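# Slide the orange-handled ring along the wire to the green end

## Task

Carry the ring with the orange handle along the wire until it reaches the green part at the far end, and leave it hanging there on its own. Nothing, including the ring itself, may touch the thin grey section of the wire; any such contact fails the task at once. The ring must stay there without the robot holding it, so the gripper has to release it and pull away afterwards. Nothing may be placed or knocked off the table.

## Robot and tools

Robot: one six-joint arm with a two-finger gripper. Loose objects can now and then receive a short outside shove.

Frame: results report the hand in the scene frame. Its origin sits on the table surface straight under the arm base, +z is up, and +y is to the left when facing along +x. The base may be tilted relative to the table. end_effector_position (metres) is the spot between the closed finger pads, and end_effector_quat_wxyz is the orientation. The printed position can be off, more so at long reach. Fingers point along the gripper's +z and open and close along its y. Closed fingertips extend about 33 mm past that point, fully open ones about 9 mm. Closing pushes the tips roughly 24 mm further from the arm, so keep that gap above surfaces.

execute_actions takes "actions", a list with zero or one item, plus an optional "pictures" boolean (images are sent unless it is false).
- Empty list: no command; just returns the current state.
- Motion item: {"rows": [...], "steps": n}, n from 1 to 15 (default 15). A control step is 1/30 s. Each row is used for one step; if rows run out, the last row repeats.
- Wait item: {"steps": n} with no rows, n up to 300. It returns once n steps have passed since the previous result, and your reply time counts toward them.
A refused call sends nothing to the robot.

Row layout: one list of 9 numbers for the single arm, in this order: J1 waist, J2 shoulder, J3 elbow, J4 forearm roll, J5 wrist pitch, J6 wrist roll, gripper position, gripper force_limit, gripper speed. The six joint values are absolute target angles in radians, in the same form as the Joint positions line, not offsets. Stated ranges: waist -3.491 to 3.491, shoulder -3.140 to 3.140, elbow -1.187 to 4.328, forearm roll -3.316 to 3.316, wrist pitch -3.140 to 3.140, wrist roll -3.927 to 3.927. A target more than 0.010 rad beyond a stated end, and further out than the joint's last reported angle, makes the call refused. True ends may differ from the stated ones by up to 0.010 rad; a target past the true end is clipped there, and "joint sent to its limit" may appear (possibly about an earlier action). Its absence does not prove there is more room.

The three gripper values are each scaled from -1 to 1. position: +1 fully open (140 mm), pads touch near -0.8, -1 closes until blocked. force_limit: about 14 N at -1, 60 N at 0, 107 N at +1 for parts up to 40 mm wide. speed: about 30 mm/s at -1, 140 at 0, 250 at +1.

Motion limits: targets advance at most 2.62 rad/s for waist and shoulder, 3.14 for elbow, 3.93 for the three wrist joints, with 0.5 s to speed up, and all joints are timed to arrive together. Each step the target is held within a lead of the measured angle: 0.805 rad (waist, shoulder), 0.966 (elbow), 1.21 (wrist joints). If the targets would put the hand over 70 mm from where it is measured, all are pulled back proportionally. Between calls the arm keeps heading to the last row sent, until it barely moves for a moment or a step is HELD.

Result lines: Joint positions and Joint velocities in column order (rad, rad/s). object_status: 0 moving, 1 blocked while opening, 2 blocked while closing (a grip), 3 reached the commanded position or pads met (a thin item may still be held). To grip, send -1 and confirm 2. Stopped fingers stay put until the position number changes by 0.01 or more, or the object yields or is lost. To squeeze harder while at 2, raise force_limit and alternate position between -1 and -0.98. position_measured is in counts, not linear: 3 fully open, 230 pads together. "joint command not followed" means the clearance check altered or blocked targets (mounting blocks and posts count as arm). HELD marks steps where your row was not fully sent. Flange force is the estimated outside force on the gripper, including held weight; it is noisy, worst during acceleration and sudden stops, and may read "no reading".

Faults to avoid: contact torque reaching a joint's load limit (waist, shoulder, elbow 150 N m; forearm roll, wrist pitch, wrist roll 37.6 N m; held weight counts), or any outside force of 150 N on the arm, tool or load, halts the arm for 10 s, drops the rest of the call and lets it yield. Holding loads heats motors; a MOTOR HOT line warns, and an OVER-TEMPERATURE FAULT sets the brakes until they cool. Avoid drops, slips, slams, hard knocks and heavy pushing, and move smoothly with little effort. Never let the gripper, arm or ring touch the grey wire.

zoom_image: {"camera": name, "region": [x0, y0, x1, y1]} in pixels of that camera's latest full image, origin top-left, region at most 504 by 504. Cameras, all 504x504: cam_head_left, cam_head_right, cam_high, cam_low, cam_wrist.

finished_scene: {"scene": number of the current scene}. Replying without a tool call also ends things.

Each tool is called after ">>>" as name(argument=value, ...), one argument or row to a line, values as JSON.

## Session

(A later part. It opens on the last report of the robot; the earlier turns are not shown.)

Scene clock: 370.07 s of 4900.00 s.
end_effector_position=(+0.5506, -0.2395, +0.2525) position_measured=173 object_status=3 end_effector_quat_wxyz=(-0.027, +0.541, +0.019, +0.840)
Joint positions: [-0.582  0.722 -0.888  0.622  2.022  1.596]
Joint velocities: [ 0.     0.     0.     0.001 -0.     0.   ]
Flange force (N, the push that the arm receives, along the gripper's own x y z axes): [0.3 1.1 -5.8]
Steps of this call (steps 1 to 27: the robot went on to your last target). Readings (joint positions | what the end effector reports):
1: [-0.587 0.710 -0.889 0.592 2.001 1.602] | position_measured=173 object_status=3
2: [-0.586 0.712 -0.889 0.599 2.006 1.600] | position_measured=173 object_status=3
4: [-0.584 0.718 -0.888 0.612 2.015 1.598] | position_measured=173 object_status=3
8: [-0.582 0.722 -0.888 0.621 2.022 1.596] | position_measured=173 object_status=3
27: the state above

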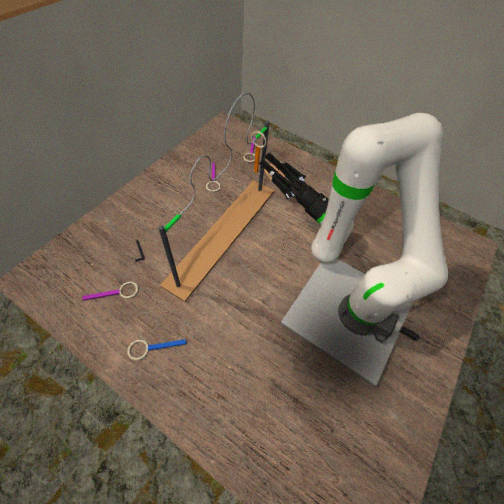

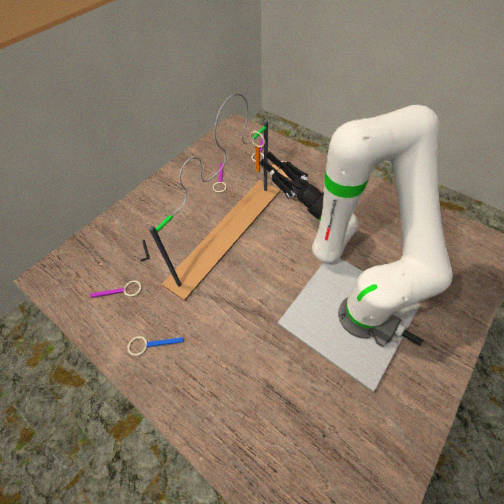

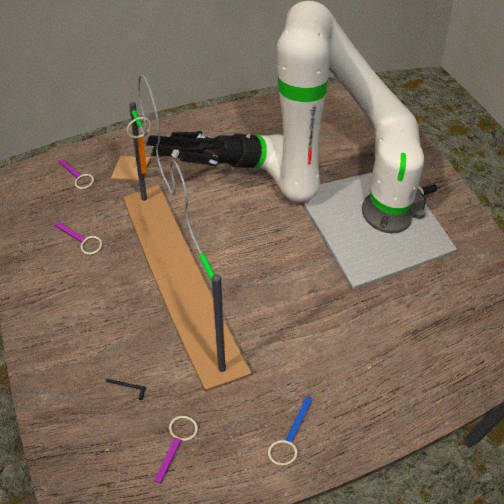

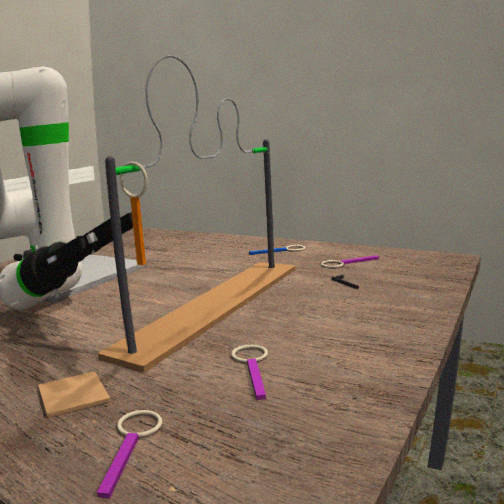

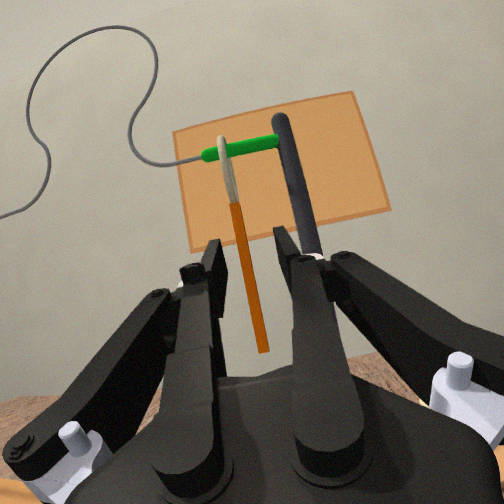

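>>> zoom_image(
  camera="cam_wrist",
  region=[160, 100, 420, 360],
)

>>> zoom_image(
  camera="cam_wrist",
  region=[0, 0, 240, 240],
)

>>> zoom_image(
  camera="cam_high",
  region=[100, 70, 230, 200],
)

>>> zoom_image(
  camera="cam_low",
  region=[60, 150, 200, 290],
)

Region (160, 100, 420, 360) of cam_wrist's 504x504 image, scaled by 1.938, with more detail than that image has.

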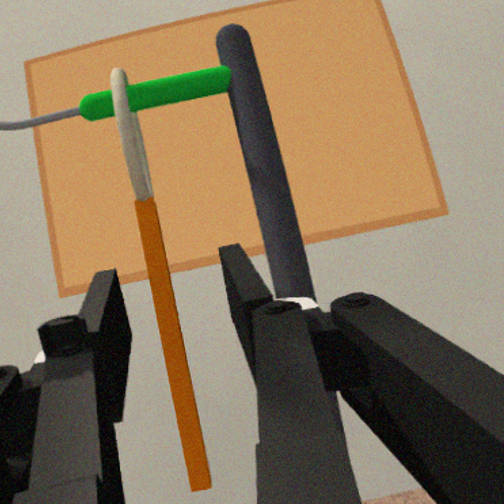

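Region (0, 0, 240, 240) of cam_wrist's 504x504 image, scaled by 2.100, with more detail than that image has.

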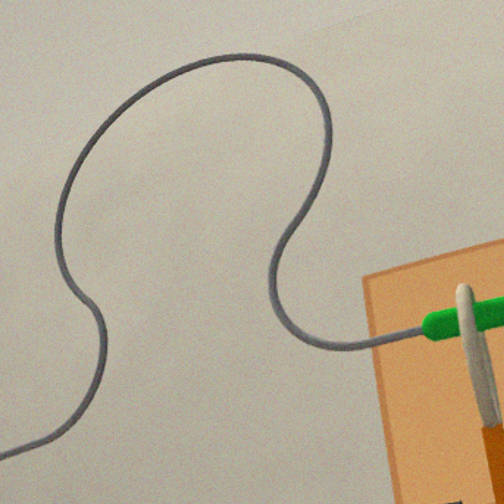

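Region (100, 70, 230, 200) of cam_high's 504x504 image, scaled by 3.877, with more detail than that image has.

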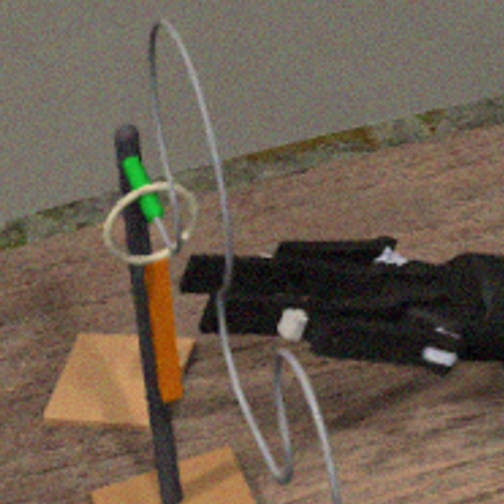

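Region (60, 150, 200, 290) of cam_low's 504x504 image, scaled by 3.600, with more detail than that image has.

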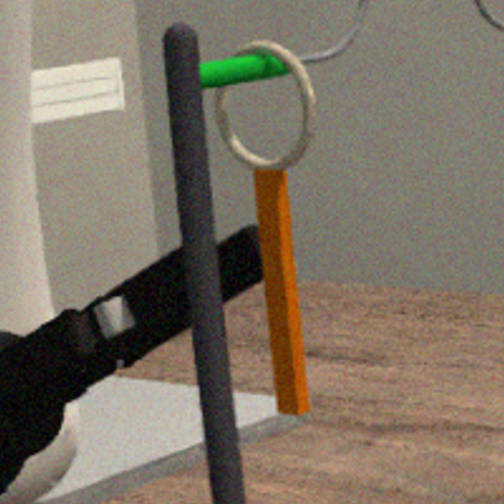

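>>> execute_actions(
  actions=[
    {"rows": [[-0.4852,0.7932,-0.7913,0.5173,2.0017,1.5783,-0.35,0,0]], "steps": 15},
  ],
  pictures=false,
)

>>> execute_actions(
  actions=[
    {"steps": 12},
  ],
)

Scene clock: 402.23 s of 4900.00 s.
end_effector_position=(+0.5905, -0.2320, +0.2345) position_measured=173 object_status=3 end_effector_quat_wxyz=(-0.027, +0.541, +0.018, +0.840)
Joint positions: [-0.485  0.793 -0.791  0.517  2.002  1.578]
Joint velocities: [ 0.001  0.    -0.     0.001 -0.    -0.   ]
Flange force (N, the push that the arm receives, along the gripper's own x y z axes): [-0.3 3.5 -6.4]
Steps of this call (steps 1 to 15: the robot went on to your last target; steps 16 to 90: nothing new was sent; then 28.67 s passed at rest; steps 91 to 105: all 15 steps of this action). Readings (joint positions | what the end effector reports):
91: [-0.581 0.723 -0.888 0.622 2.022 1.596] | position_measured=173 object_status=3
92: [-0.577 0.726 -0.883 0.616 2.021 1.595] | position_measured=173 object_status=3
94: [-0.550 0.745 -0.856 0.587 2.016 1.590] | position_measured=173 object_status=3
98: [-0.488 0.791 -0.794 0.521 2.002 1.579] | position_measured=173 object_status=3
105: the state above

Scene clock: 402.63 s of 4900.00 s.
end_effector_position=(+0.5905, -0.2320, +0.2345) position_measured=173 object_status=3 end_effector_quat_wxyz=(-0.027, +0.541, +0.019, +0.840)
Joint positions: [-0.485  0.793 -0.791  0.517  2.002  1.578]
Joint velocities: [-0.     0.001  0.     0.002  0.    -0.   ]
Flange force (N, the push that the arm receives, along the gripper's own x y z axes): [1.4 2.0 -5.6]
Steps of this call (steps 1 to 12: the robot went on to your last target). Readings (joint positions | what the end effector reports):
1: [-0.485 0.793 -0.791 0.517 2.002 1.578] | position_measured=173 object_status=3
2: [-0.485 0.793 -0.791 0.517 2.002 1.578] | position_measured=173 object_status=3
4: [-0.485 0.793 -0.791 0.517 2.002 1.578] | position_measured=173 object_status=3
8: [-0.485 0.793 -0.791 0.517 2.002 1.578] | position_measured=173 object_status=3
12: the state above

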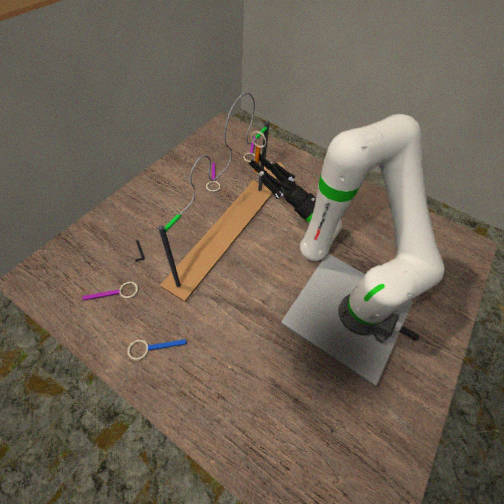

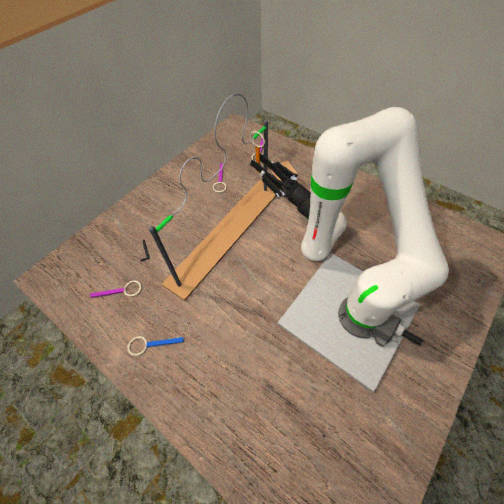

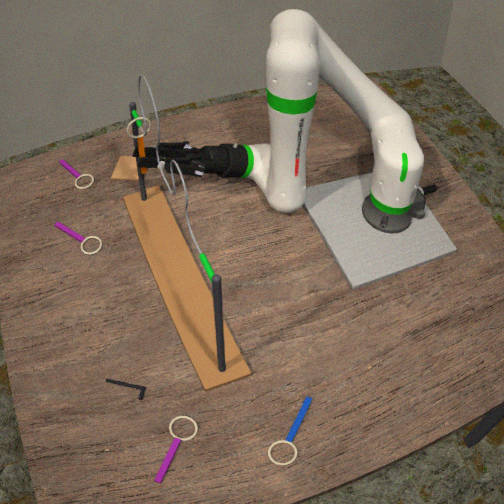

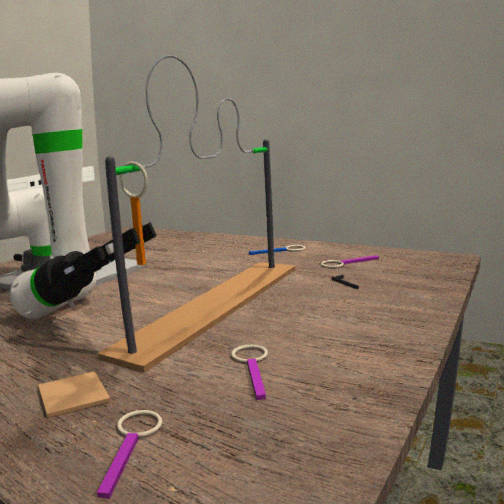

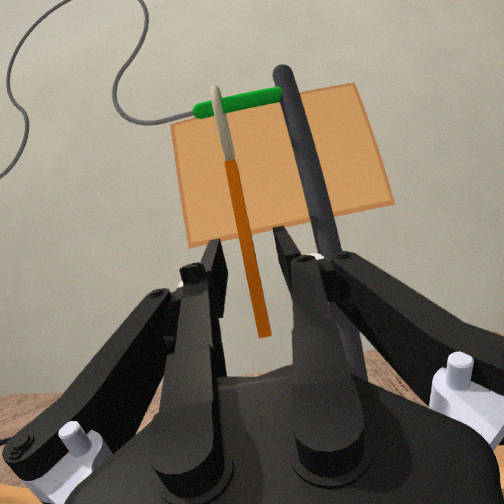

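>>> zoom_image(
  camera="cam_wrist",
  region=[150, 60, 430, 340],
)

>>> zoom_image(
  camera="cam_high",
  region=[100, 90, 200, 190],
)

>>> zoom_image(
  camera="cam_low",
  region=[70, 150, 190, 270],
)

Region (150, 60, 430, 340) of cam_wrist's 504x504 image, scaled by 1.800, with more detail than that image has.

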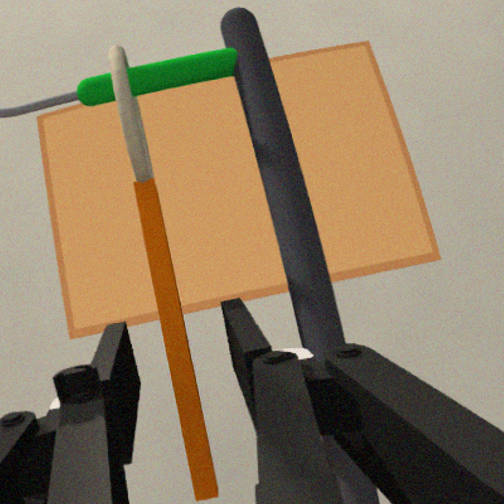

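Region (100, 90, 200, 190) of cam_high's 504x504 image, scaled by 5.040, with more detail than that image has.

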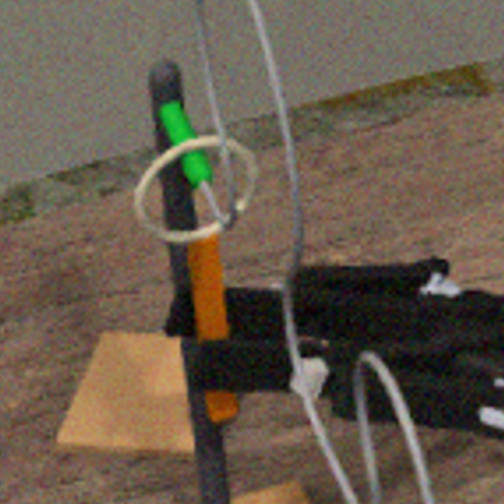

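Region (70, 150, 190, 270) of cam_low's 504x504 image, scaled by 4.200, with more detail than that image has.

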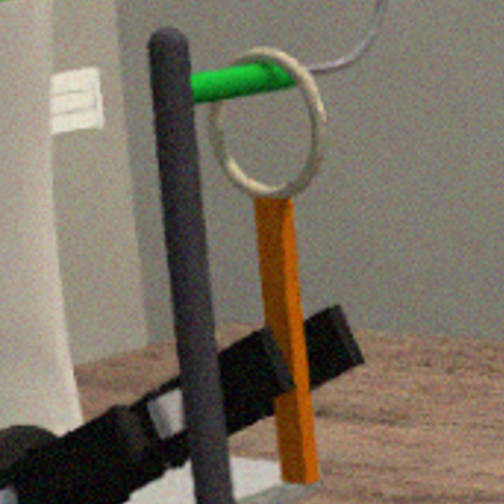

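>>> execute_actions(
  actions=[
    {"rows": [[-0.4922,0.7936,-0.7994,0.5262,2.0089,1.583,-0.35,0,0]], "steps": 8},
  ],
  pictures=false,
)

>>> execute_actions(
  actions=[
    {"rows": [[-0.4922,0.7936,-0.7994,0.5262,2.0089,1.583,-1,0,-0.6]], "steps": 15},
  ],
  pictures=false,
)

>>> execute_actions(
  actions=[
    {"steps": 12},
  ],
)

Scene clock: 430.17 s of 4900.00 s.
end_effector_position=(+0.5868, -0.2323, +0.2340) position_measured=173 object_status=3 end_effector_quat_wxyz=(-0.027, +0.541, +0.018, +0.840)
Joint positions: [-0.492  0.793 -0.799  0.526  2.009  1.583]
Joint velocities: [-0.001  0.001 -0.001 -0.     0.001  0.001]
Flange force (N, the push that the arm receives, along the gripper's own x y z axes): [-0.2 1.3 -5.2]
Steps of this call (steps 1 to 15: the robot went on to your last target; steps 16 to 90: nothing new was sent; then 24.27 s passed at rest; steps 91 to 98: all 8 steps of this action). Readings (joint positions | what the end effector reports):
91: [-0.486 0.793 -0.792 0.517 2.002 1.578] | position_measured=173 object_status=3
92: [-0.489 0.793 -0.795 0.521 2.005 1.580] | position_measured=173 object_status=3
94: [-0.492 0.793 -0.799 0.526 2.008 1.583] | position_measured=173 object_status=3
98: the state above

Scene clock: 430.67 s of 4900.00 s.
end_effector_position=(+0.5867, -0.2323, +0.2339) position_measured=222 object_status=0 end_effector_quat_wxyz=(-0.027, +0.541, +0.018, +0.840)
Joint positions: [-0.492  0.794 -0.799  0.526  2.009  1.583]
Joint velocities: [ 0.002  0.    -0.001 -0.001 -0.    -0.   ]
Flange force (N, the push that the arm receives, along the gripper's own x y z axes): [-0.7 2.7 -6.1]
Steps of this call (steps 1 to 15: all 15 steps of this action). Readings (joint positions | what the end effector reports):
1: [-0.492 0.794 -0.799 0.526 2.009 1.583] | position_measured=173 object_status=0
2: [-0.492 0.794 -0.799 0.526 2.009 1.583] | position_measured=176 object_status=0
4: [-0.492 0.794 -0.799 0.526 2.009 1.583] | position_measured=184 object_status=0
8: [-0.492 0.794 -0.799 0.526 2.009 1.583] | position_measured=200 object_status=0
15: the state above

Scene clock: 431.07 s of 4900.00 s.
end_effector_position=(+0.5867, -0.2323, +0.2339) position_measured=222 object_status=2 end_effector_quat_wxyz=(-0.027, +0.541, +0.018, +0.840)
Joint positions: [-0.492  0.794 -0.799  0.526  2.009  1.583]
Joint velocities: [ 0.     0.001  0.    -0.    -0.    -0.   ]
Flange force (N, the push that the arm receives, along the gripper's own x y z axes): [1.9 2.9 -6.9]
Steps of this call (steps 1 to 12: the robot went on to your last target). Readings (joint positions | what the end effector reports):
1: [-0.492 0.794 -0.799 0.526 2.009 1.583] | position_measured=222 object_status=0
2: [-0.492 0.794 -0.799 0.526 2.009 1.583] | position_measured=222 object_status=0
4: [-0.492 0.794 -0.799 0.526 2.009 1.583] | position_measured=222 object_status=2
8: [-0.492 0.794 -0.799 0.526 2.009 1.583] | position_measured=222 object_status=2
12: the state above

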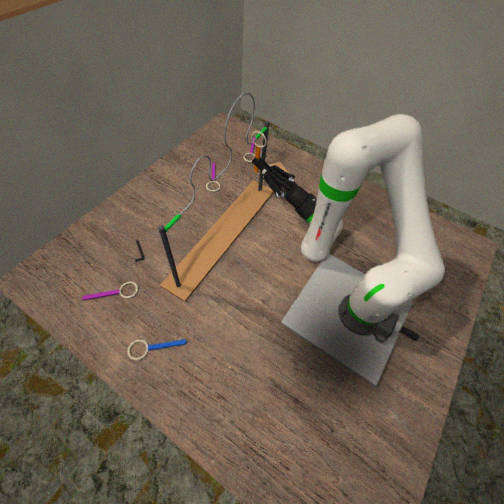

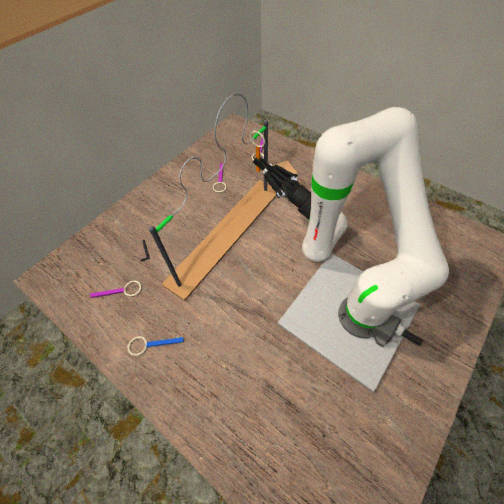

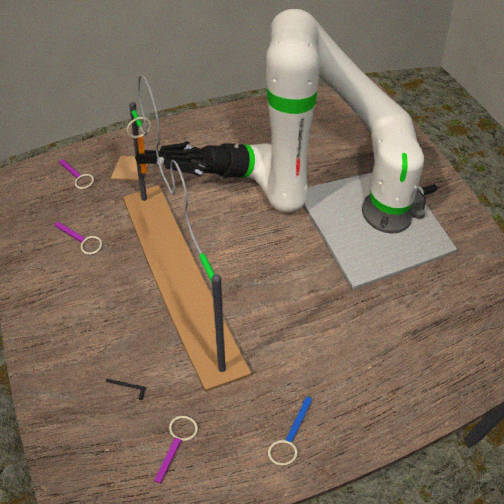

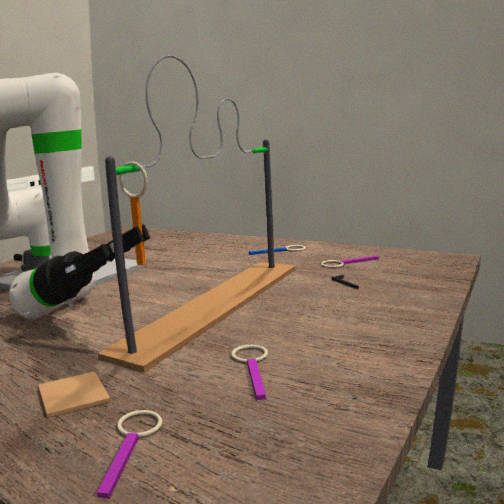

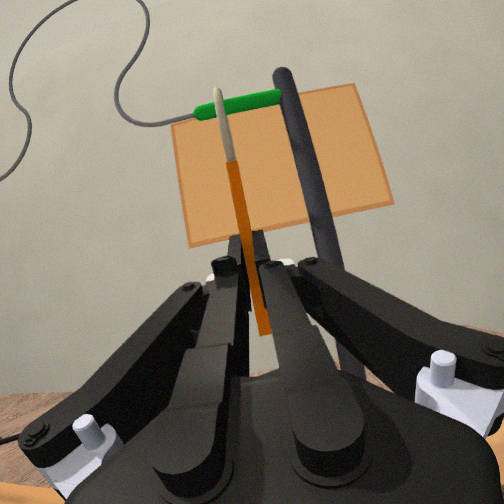

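>>> zoom_image(
  camera="cam_wrist",
  region=[160, 60, 320, 220],
)

>>> zoom_image(
  camera="cam_high",
  region=[100, 90, 200, 190],
)

>>> zoom_image(
  camera="cam_low",
  region=[70, 150, 190, 270],
)

Region (160, 60, 320, 220) of cam_wrist's 504x504 image, scaled by 3.150, with more detail than that image has.

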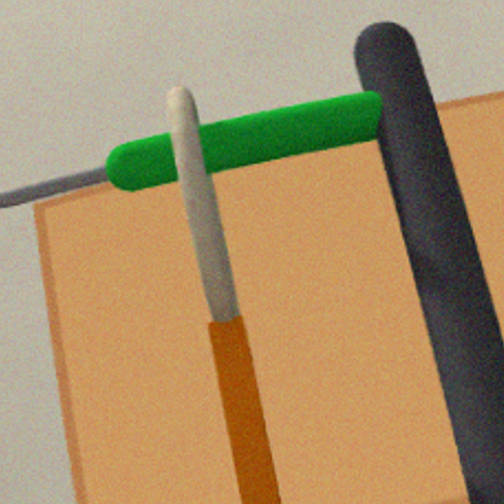

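Region (100, 90, 200, 190) of cam_high's 504x504 image, scaled by 5.040, with more detail than that image has.

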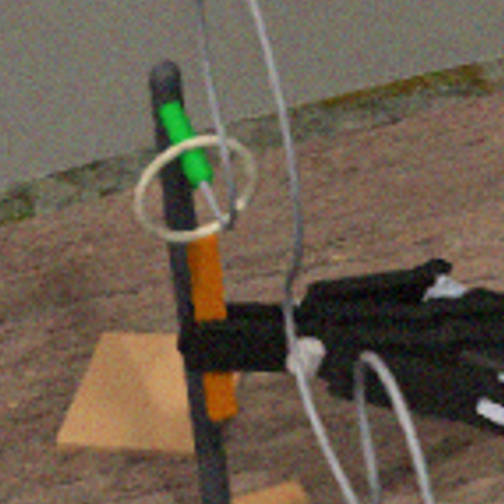

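Region (70, 150, 190, 270) of cam_low's 504x504 image, scaled by 4.200, with more detail than that image has.

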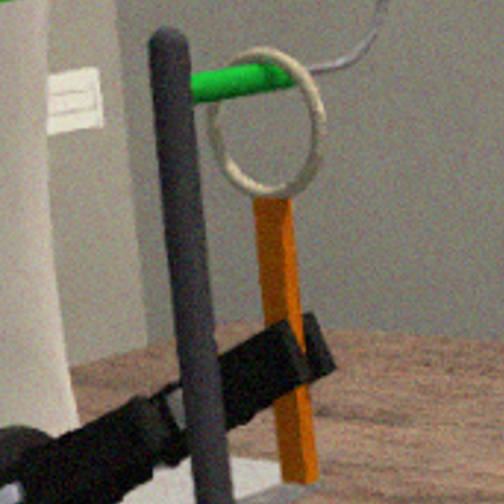

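>>> execute_actions(
  actions=[
    {"rows": [[-0.5771,0.5161,-0.9331,0.6025,1.7153,1.4992,-1,0,-0.6]], "steps": 15},
  ],
  pictures=false,
)

>>> execute_actions(
  actions=[
    {"steps": 6},
  ],
  pictures=false,
)

>>> execute_actions(
  actions=[
    {"rows": [[-0.6806,0.1728,-1.0208,0.7558,1.2901,1.3151,-1,0,-0.6]], "steps": 15},
  ],
  pictures=false,
)

>>> execute_actions(
  actions=[
    {"steps": 10},
  ],
)

Scene clock: 551.57 s of 4900.00 s.
end_effector_position=(+0.5693, -0.2338, +0.2576) position_measured=222 object_status=2 end_effector_quat_wxyz=(-0.030, +0.612, +0.024, +0.790)
Joint positions: [-0.577  0.516 -0.933  0.602  1.716  1.499]
Joint velocities: [-0.003 -0.008 -0.004  0.005 -0.016 -0.004]
Flange force (N, the push that the arm receives, along the gripper's own x y z axes): [21.0 -1.4 -11.6]
Steps of this call (steps 1 to 15: the robot went on to your last target; steps 16 to 90: nothing new was sent; then 117.00 s passed at rest; steps 91 to 105: all 15 steps of this action). Readings (joint positions | what the end effector reports):
91: [-0.492 0.793 -0.800 0.526 2.009 1.583] | position_measured=222 object_status=2
92: [-0.494 0.789 -0.802 0.527 2.004 1.582] | position_measured=222 object_status=2
94: [-0.502 0.762 -0.815 0.535 1.975 1.573] | position_measured=222 object_status=2
98: [-0.539 0.641 -0.873 0.568 1.847 1.537] | position_measured=222 object_status=2
105: the state above

Scene clock: 551.77 s of 4900.00 s.
end_effector_position=(+0.5693, -0.2337, +0.2575) position_measured=222 object_status=2 end_effector_quat_wxyz=(-0.030, +0.612, +0.024, +0.790)
Joint positions: [-0.577  0.516 -0.933  0.602  1.715  1.499]
Joint velocities: [-0.002  0.001  0.     0.    -0.    -0.   ]
Flange force (N, the push that the arm receives, along the gripper's own x y z axes): [-0.6 0.7 -5.8]
Steps of this call (steps 1 to 6: the robot went on to your last target). Readings (joint positions | what the end effector reports):
1: [-0.577 0.516 -0.933 0.602 1.715 1.499] | position_measured=222 object_status=2
2: [-0.577 0.516 -0.933 0.602 1.715 1.499] | position_measured=222 object_status=2
4: [-0.577 0.516 -0.933 0.602 1.715 1.499] | position_measured=222 object_status=2
6: the state above

Scene clock: 552.27 s of 4900.00 s.
end_effector_position=(+0.5469, -0.2353, +0.2695) position_measured=222 object_status=2 end_effector_quat_wxyz=(-0.027, +0.703, +0.027, +0.710)
Joint positions: [-0.679  0.177 -1.02   0.754  1.295  1.317]
Joint velocities: [-0.056 -0.189 -0.048  0.084 -0.232 -0.101]
Flange force (N, the push that the arm receives, along the gripper's own x y z axes): [23.7 -8.1 -15.9]
Steps of this call (steps 1 to 15: all 15 steps of this action). Readings (joint positions | what the end effector reports):
1: [-0.577 0.516 -0.933 0.603 1.714 1.499] | position_measured=222 object_status=2
2: [-0.579 0.511 -0.934 0.605 1.709 1.496] | position_measured=222 object_status=2
4: [-0.587 0.484 -0.941 0.617 1.676 1.482] | position_measured=222 object_status=2
8: [-0.624 0.362 -0.973 0.672 1.524 1.416] | position_measured=222 object_status=2
15: the state above

Scene clock: 552.60 s of 4900.00 s.
end_effector_position=(+0.5464, -0.2354, +0.2693) position_measured=222 object_status=2 end_effector_quat_wxyz=(-0.027, +0.704, +0.027, +0.709)
Joint positions: [-0.681  0.173 -1.021  0.756  1.29   1.315]
Joint velocities: [-0.001 -0.     0.    -0.001 -0.     0.   ]
Flange force (N, the push that the arm receives, along the gripper's own x y z axes): [-0.7 1.8 -6.4]
Steps of this call (steps 1 to 10: the robot went on to your last target). Readings (joint positions | what the end effector reports):
1: [-0.680 0.173 -1.021 0.755 1.291 1.316] | position_measured=222 object_status=2
2: [-0.681 0.173 -1.021 0.756 1.290 1.315] | position_measured=222 object_status=2
4: [-0.681 0.173 -1.021 0.756 1.290 1.315] | position_measured=222 object_status=2
8: [-0.681 0.173 -1.021 0.756 1.290 1.315] | position_measured=222 object_status=2
10: the state above

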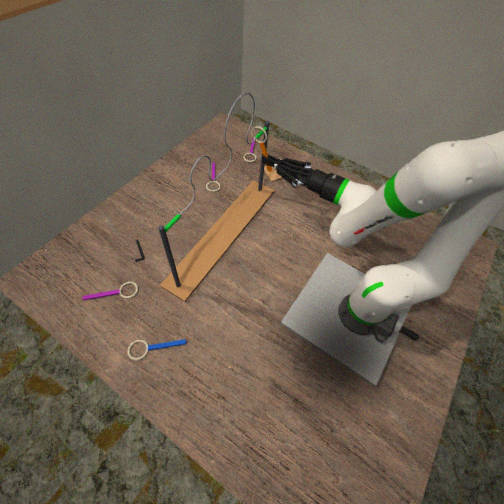

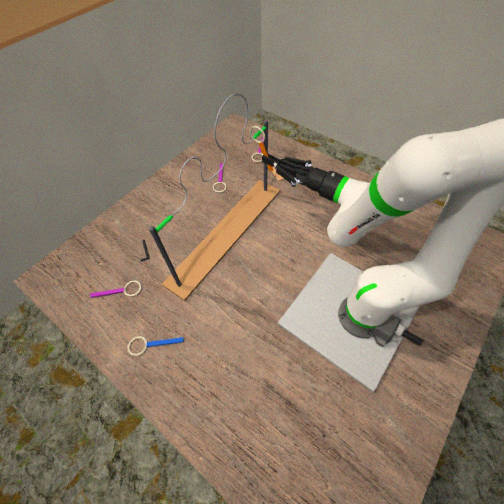

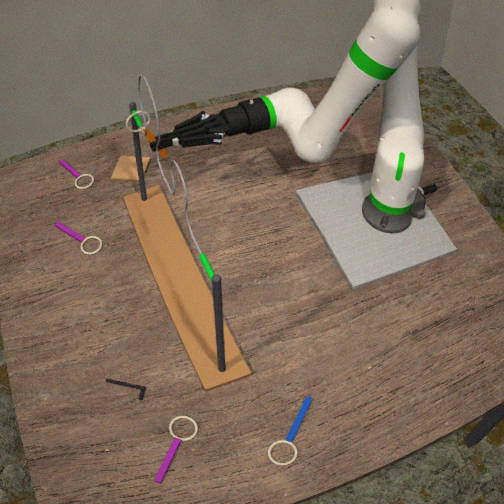

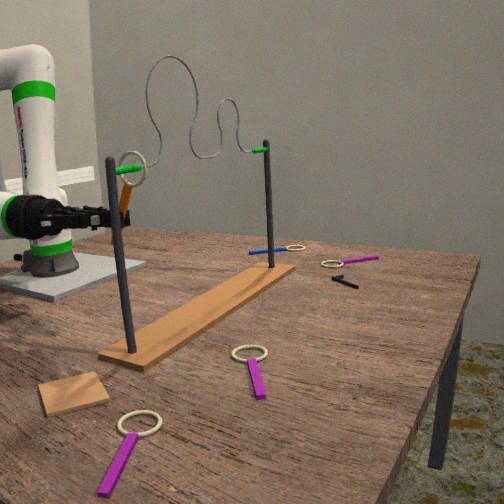

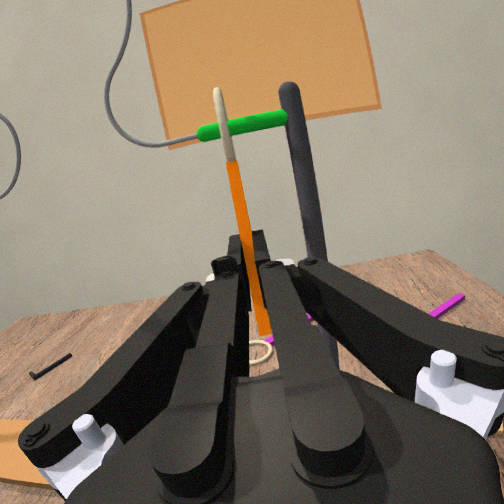

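>>> zoom_image(
  camera="cam_wrist",
  region=[80, 0, 300, 220],
)

>>> zoom_image(
  camera="cam_high",
  region=[100, 80, 190, 170],
)

>>> zoom_image(
  camera="cam_low",
  region=[90, 130, 190, 230],
)

Region (80, 0, 300, 220) of cam_wrist's 504x504 image, scaled by 2.291, with more detail than that image has.

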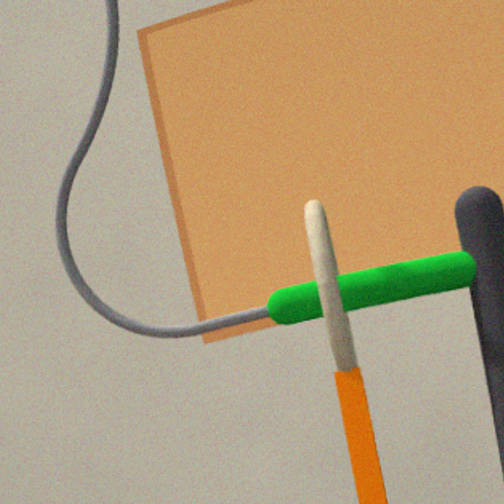

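Region (100, 80, 190, 170) of cam_high's 504x504 image, scaled by 5.600, with more detail than that image has.

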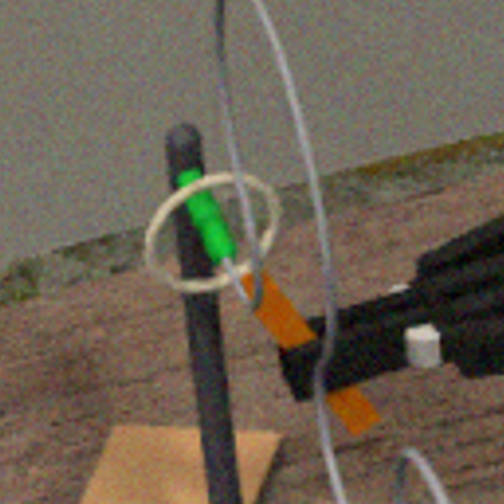

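Region (90, 130, 190, 230) of cam_low's 504x504 image, scaled by 5.040, with more detail than that image has.

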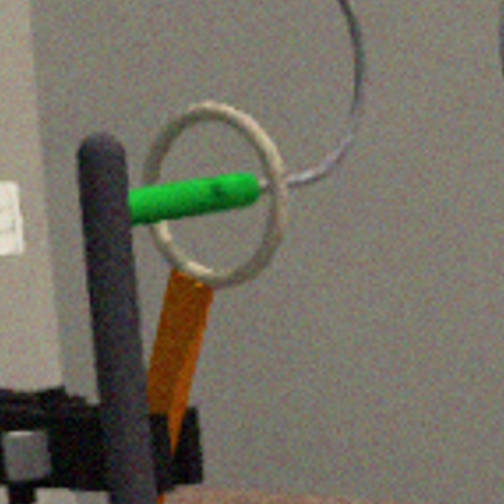

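>>> execute_actions(
  actions=[
    {"rows": [[-0.2181,0.1593,-1.117,0.2601,1.3907,1.0585,-1,0,-0.6]], "steps": 15},
  ],
  pictures=false,
)

>>> execute_actions(
  actions=[
    {"steps": 8},
  ],
)

Scene clock: 649.17 s of 4900.00 s.
end_effector_position=(+0.5494, -0.1433, +0.2733) position_measured=222 object_status=2 end_effector_quat_wxyz=(-0.177, +0.660, -0.107, +0.723)
Joint positions: [-0.256  0.16  -1.109  0.302  1.382  1.08 ]
Joint velocities: [ 0.621 -0.018 -0.127 -0.658  0.134 -0.342]
Flange force (N, the push that the arm receives, along the gripper's own x y z axes): [-11.8 -9.4 -0.1]
Steps of this call (steps 1 to 15: the robot went on to your last target; steps 16 to 90: nothing new was sent; then 93.07 s passed at rest; steps 91 to 105: all 15 steps of this action). Readings (joint positions | what the end effector reports):
91: [-0.680 0.173 -1.021 0.756 1.290 1.315] | position_measured=222 object_status=2
92: [-0.676 0.173 -1.022 0.750 1.291 1.312] | position_measured=222 object_status=2
94: [-0.649 0.172 -1.027 0.721 1.297 1.297] | position_measured=222 object_status=2
98: [-0.526 0.168 -1.053 0.590 1.324 1.229] | position_measured=222 object_status=2
105: the state above

Scene clock: 649.43 s of 4900.00 s.
end_effector_position=(+0.5474, -0.1363, +0.2726) position_measured=222 object_status=2 end_effector_quat_wxyz=(-0.189, +0.656, -0.119, +0.721)
Joint positions: [-0.218  0.159 -1.117  0.26   1.391  1.059]
Joint velocities: [ 0.002 -0.     0.001 -0.001  0.    -0.   ]
Flange force (N, the push that the arm receives, along the gripper's own x y z axes): [4.1 7.2 -5.8]
Steps of this call (steps 1 to 8: the robot went on to your last target). Readings (joint positions | what the end effector reports):
1: [-0.238 0.160 -1.113 0.282 1.386 1.070] | position_measured=222 object_status=2
2: [-0.226 0.160 -1.115 0.269 1.389 1.063] | position_measured=222 object_status=2
4: [-0.218 0.159 -1.117 0.261 1.391 1.059] | position_measured=222 object_status=2
8: the state above

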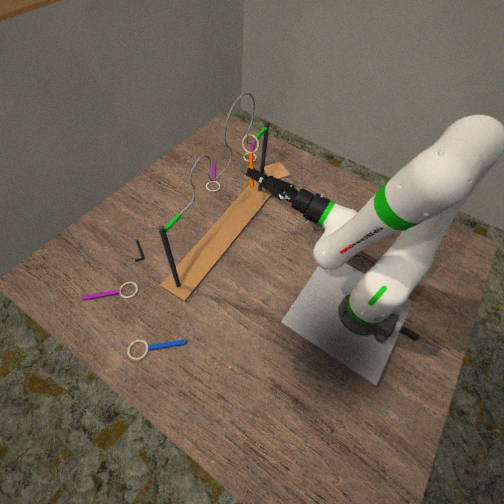

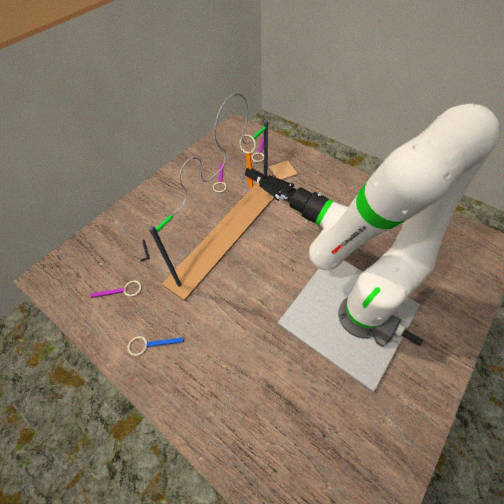

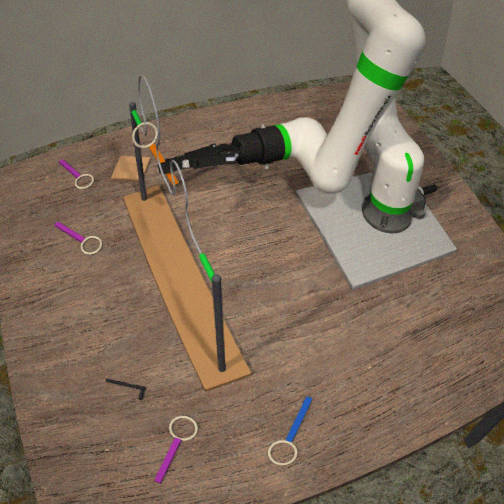

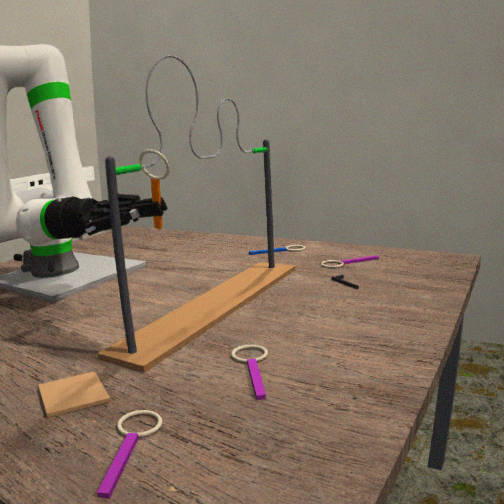

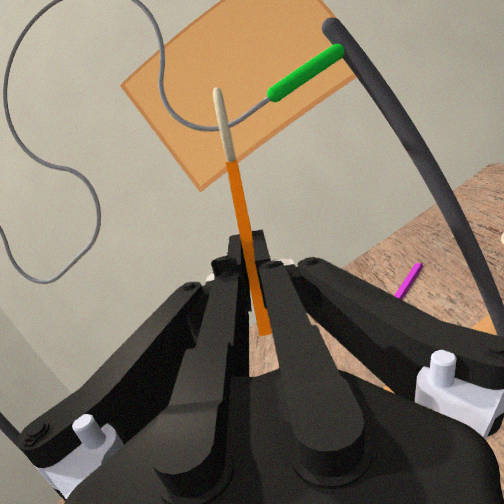

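>>> zoom_image(
  camera="cam_wrist",
  region=[110, 0, 290, 180],
)

>>> zoom_image(
  camera="cam_high",
  region=[100, 90, 190, 180],
)

Region (110, 0, 290, 180) of cam_wrist's 504x504 image, scaled by 2.800, with more detail than that image has.

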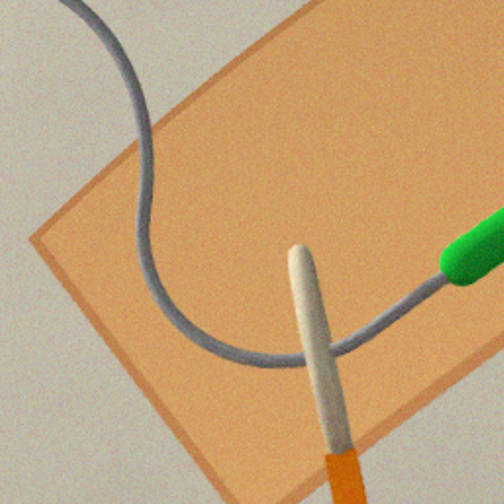

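Region (100, 90, 190, 180) of cam_high's 504x504 image, scaled by 5.600, with more detail than that image has.

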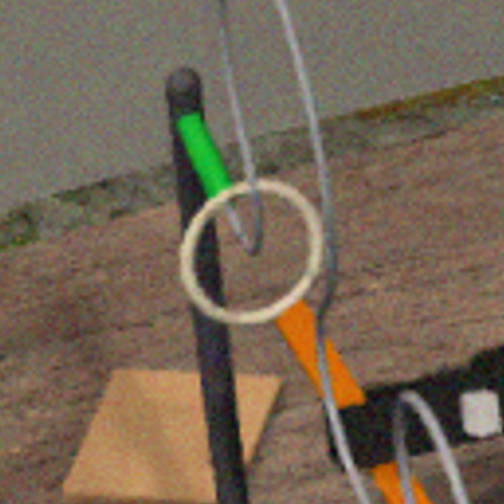

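>>> execute_actions(
  actions=[
    {"rows": [[-0.0275,-0.0239,-1.1331,0.0706,1.2149,0.754,-1,0,-0.6]], "steps": 13},
  ],
  pictures=false,
)

>>> execute_actions(
  actions=[
    {"rows": [[0.1175,-0.259,-1.1114,-0.0955,0.9596,0.4992,-1,0,-0.6]], "steps": 14},
  ],
  pictures=false,
)

>>> execute_actions(
  actions=[
    {"rows": [[0.1798,-0.5117,-1.0263,-0.2379,0.6339,0.2077,-1,0,-0.6]], "steps": 15},
  ],
  pictures=false,
)

>>> execute_actions(
  actions=[
    {"steps": 6},
  ],
)

Scene clock: 697.17 s of 4900.00 s.
end_effector_position=(+0.5428, -0.1006, +0.2985) position_measured=222 object_status=2 end_effector_quat_wxyz=(-0.311, +0.625, -0.230, +0.678)
Joint positions: [-0.028 -0.024 -1.133  0.071  1.215  0.755]
Joint velocities: [ 0.011 -0.008 -0.001 -0.014 -0.012 -0.018]
Flange force (N, the push that the arm receives, along the gripper's own x y z axes): no reading
Steps of this call (steps 1 to 30: the robot went on to your last target; steps 31 to 90: nothing new was sent; then 44.30 s passed at rest; steps 91 to 103: all 13 steps of this action). Readings (joint positions | what the end effector reports):
91: [-0.217 0.159 -1.117 0.259 1.391 1.058] | position_measured=222 object_status=2
92: [-0.213 0.155 -1.117 0.255 1.386 1.050] | position_measured=222 object_status=2
94: [-0.188 0.131 -1.120 0.230 1.363 1.010] | position_measured=222 object_status=2
98: [-0.084 0.031 -1.128 0.127 1.268 0.845] | position_measured=222 object_status=2
103: the state above

Scene clock: 697.63 s of 4900.00 s.
end_effector_position=(+0.5379, -0.0747, +0.3340) position_measured=222 object_status=2 end_effector_quat_wxyz=(-0.424, +0.575, -0.336, +0.614)
Joint positions: [ 0.117 -0.259 -1.111 -0.095  0.96   0.5  ]
Joint velocities: [ 0.005 -0.007 -0.    -0.01  -0.013 -0.011]
Flange force (N, the push that the arm receives, along the gripper's own x y z axes): no reading
Steps of this call (steps 1 to 14: all 14 steps of this action). Readings (joint positions | what the end effector reports):
1: [-0.027 -0.024 -1.133 0.070 1.214 0.754] | position_measured=222 object_status=2
2: [-0.024 -0.029 -1.132 0.067 1.209 0.748] | position_measured=222 object_status=2
4: [-0.008 -0.056 -1.129 0.048 1.180 0.719] | position_measured=222 object_status=2
8: [0.064 -0.172 -1.118 -0.034 1.054 0.593] | position_measured=222 object_status=2
14: the state above

Scene clock: 698.13 s of 4900.00 s.
end_effector_position=(+0.5328, -0.0620, +0.3885) position_measured=222 object_status=2 end_effector_quat_wxyz=(+0.547, -0.489, +0.452, -0.507)
Joint positions: [ 0.18  -0.512 -1.026 -0.238  0.634  0.208]
Joint velocities: [ 0.002 -0.    -0.    -0.005 -0.006 -0.006]
Flange force (N, the push that the arm receives, along the gripper's own x y z axes): no reading
Steps of this call (steps 1 to 15: all 15 steps of this action). Readings (joint positions | what the end effector reports):
1: [0.118 -0.260 -1.111 -0.096 0.959 0.499] | position_measured=222 object_status=2
2: [0.119 -0.264 -1.110 -0.099 0.953 0.493] | position_measured=222 object_status=2
4: [0.125 -0.291 -1.101 -0.114 0.918 0.462] | position_measured=222 object_status=2
8: [0.155 -0.410 -1.060 -0.180 0.765 0.325] | position_measured=222 object_status=2
15: the state above

Scene clock: 698.33 s of 4900.00 s.
end_effector_position=(+0.5329, -0.0620, +0.3885) position_measured=222 object_status=2 end_effector_quat_wxyz=(+0.547, -0.489, +0.453, -0.507)
Joint positions: [ 0.18  -0.512 -1.026 -0.238  0.634  0.208]
Joint velocities: [ 0.001 -0.    -0.    -0.    -0.    -0.   ]
Flange force (N, the push that the arm receives, along the gripper's own x y z axes): no reading
Steps of this call (steps 1 to 6: the robot went on to your last target). Readings (joint positions | what the end effector reports):
1: [0.180 -0.512 -1.026 -0.238 0.634 0.208] | position_measured=222 object_status=2
2: [0.180 -0.512 -1.026 -0.238 0.634 0.208] | position_measured=222 object_status=2
4: [0.180 -0.512 -1.026 -0.238 0.634 0.208] | position_measured=222 object_status=2
6: the state above

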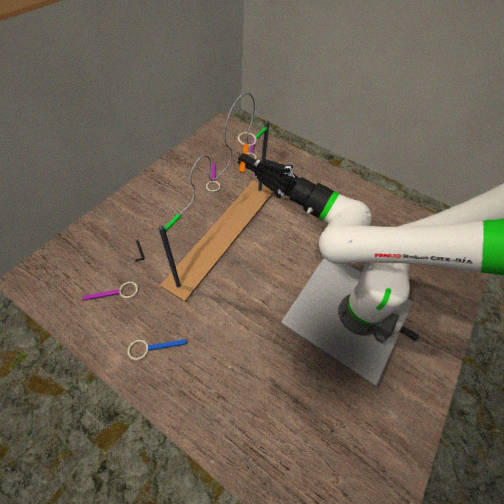

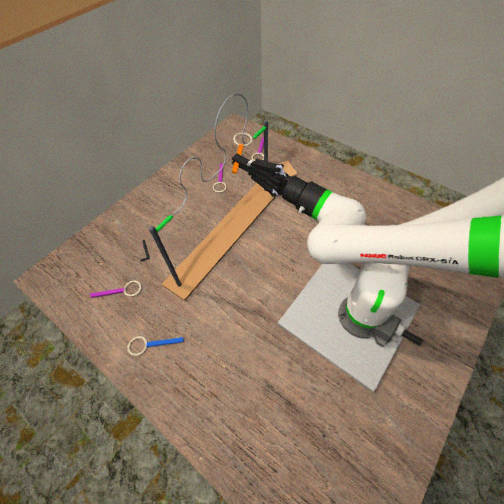

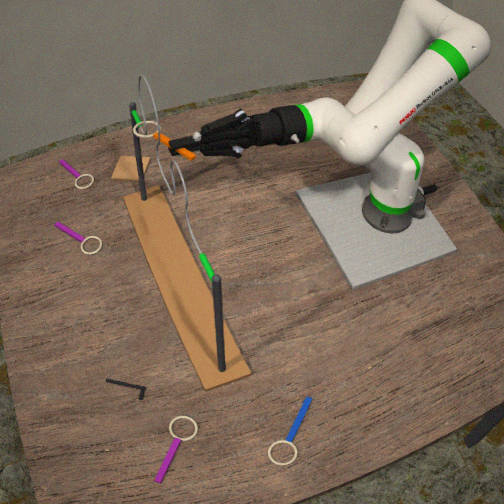

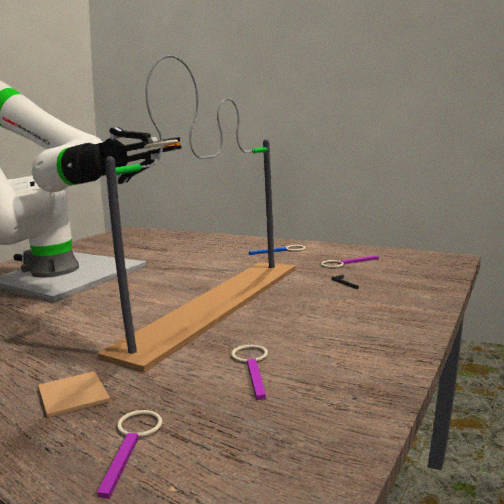

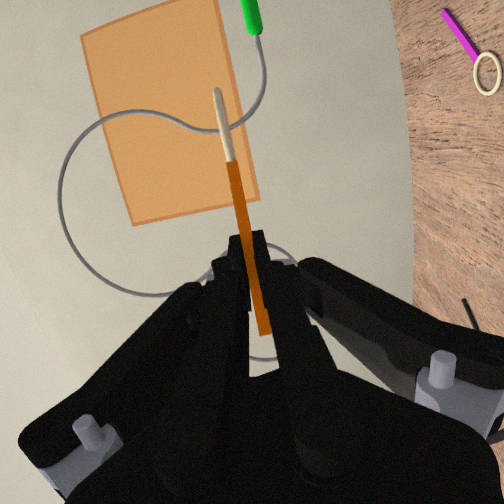

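>>> zoom_image(
  camera="cam_wrist",
  region=[40, 60, 290, 310],
)

>>> zoom_image(
  camera="cam_high",
  region=[110, 70, 210, 170],
)

Region (40, 60, 290, 310) of cam_wrist's 504x504 image, scaled by 2.016, with more detail than that image has.

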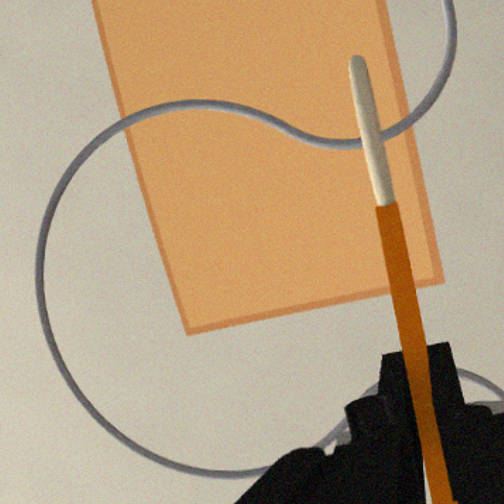

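Region (110, 70, 210, 170) of cam_high's 504x504 image, scaled by 5.040, with more detail than that image has.

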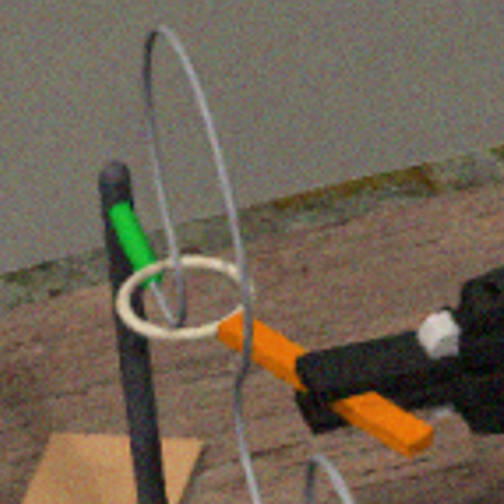

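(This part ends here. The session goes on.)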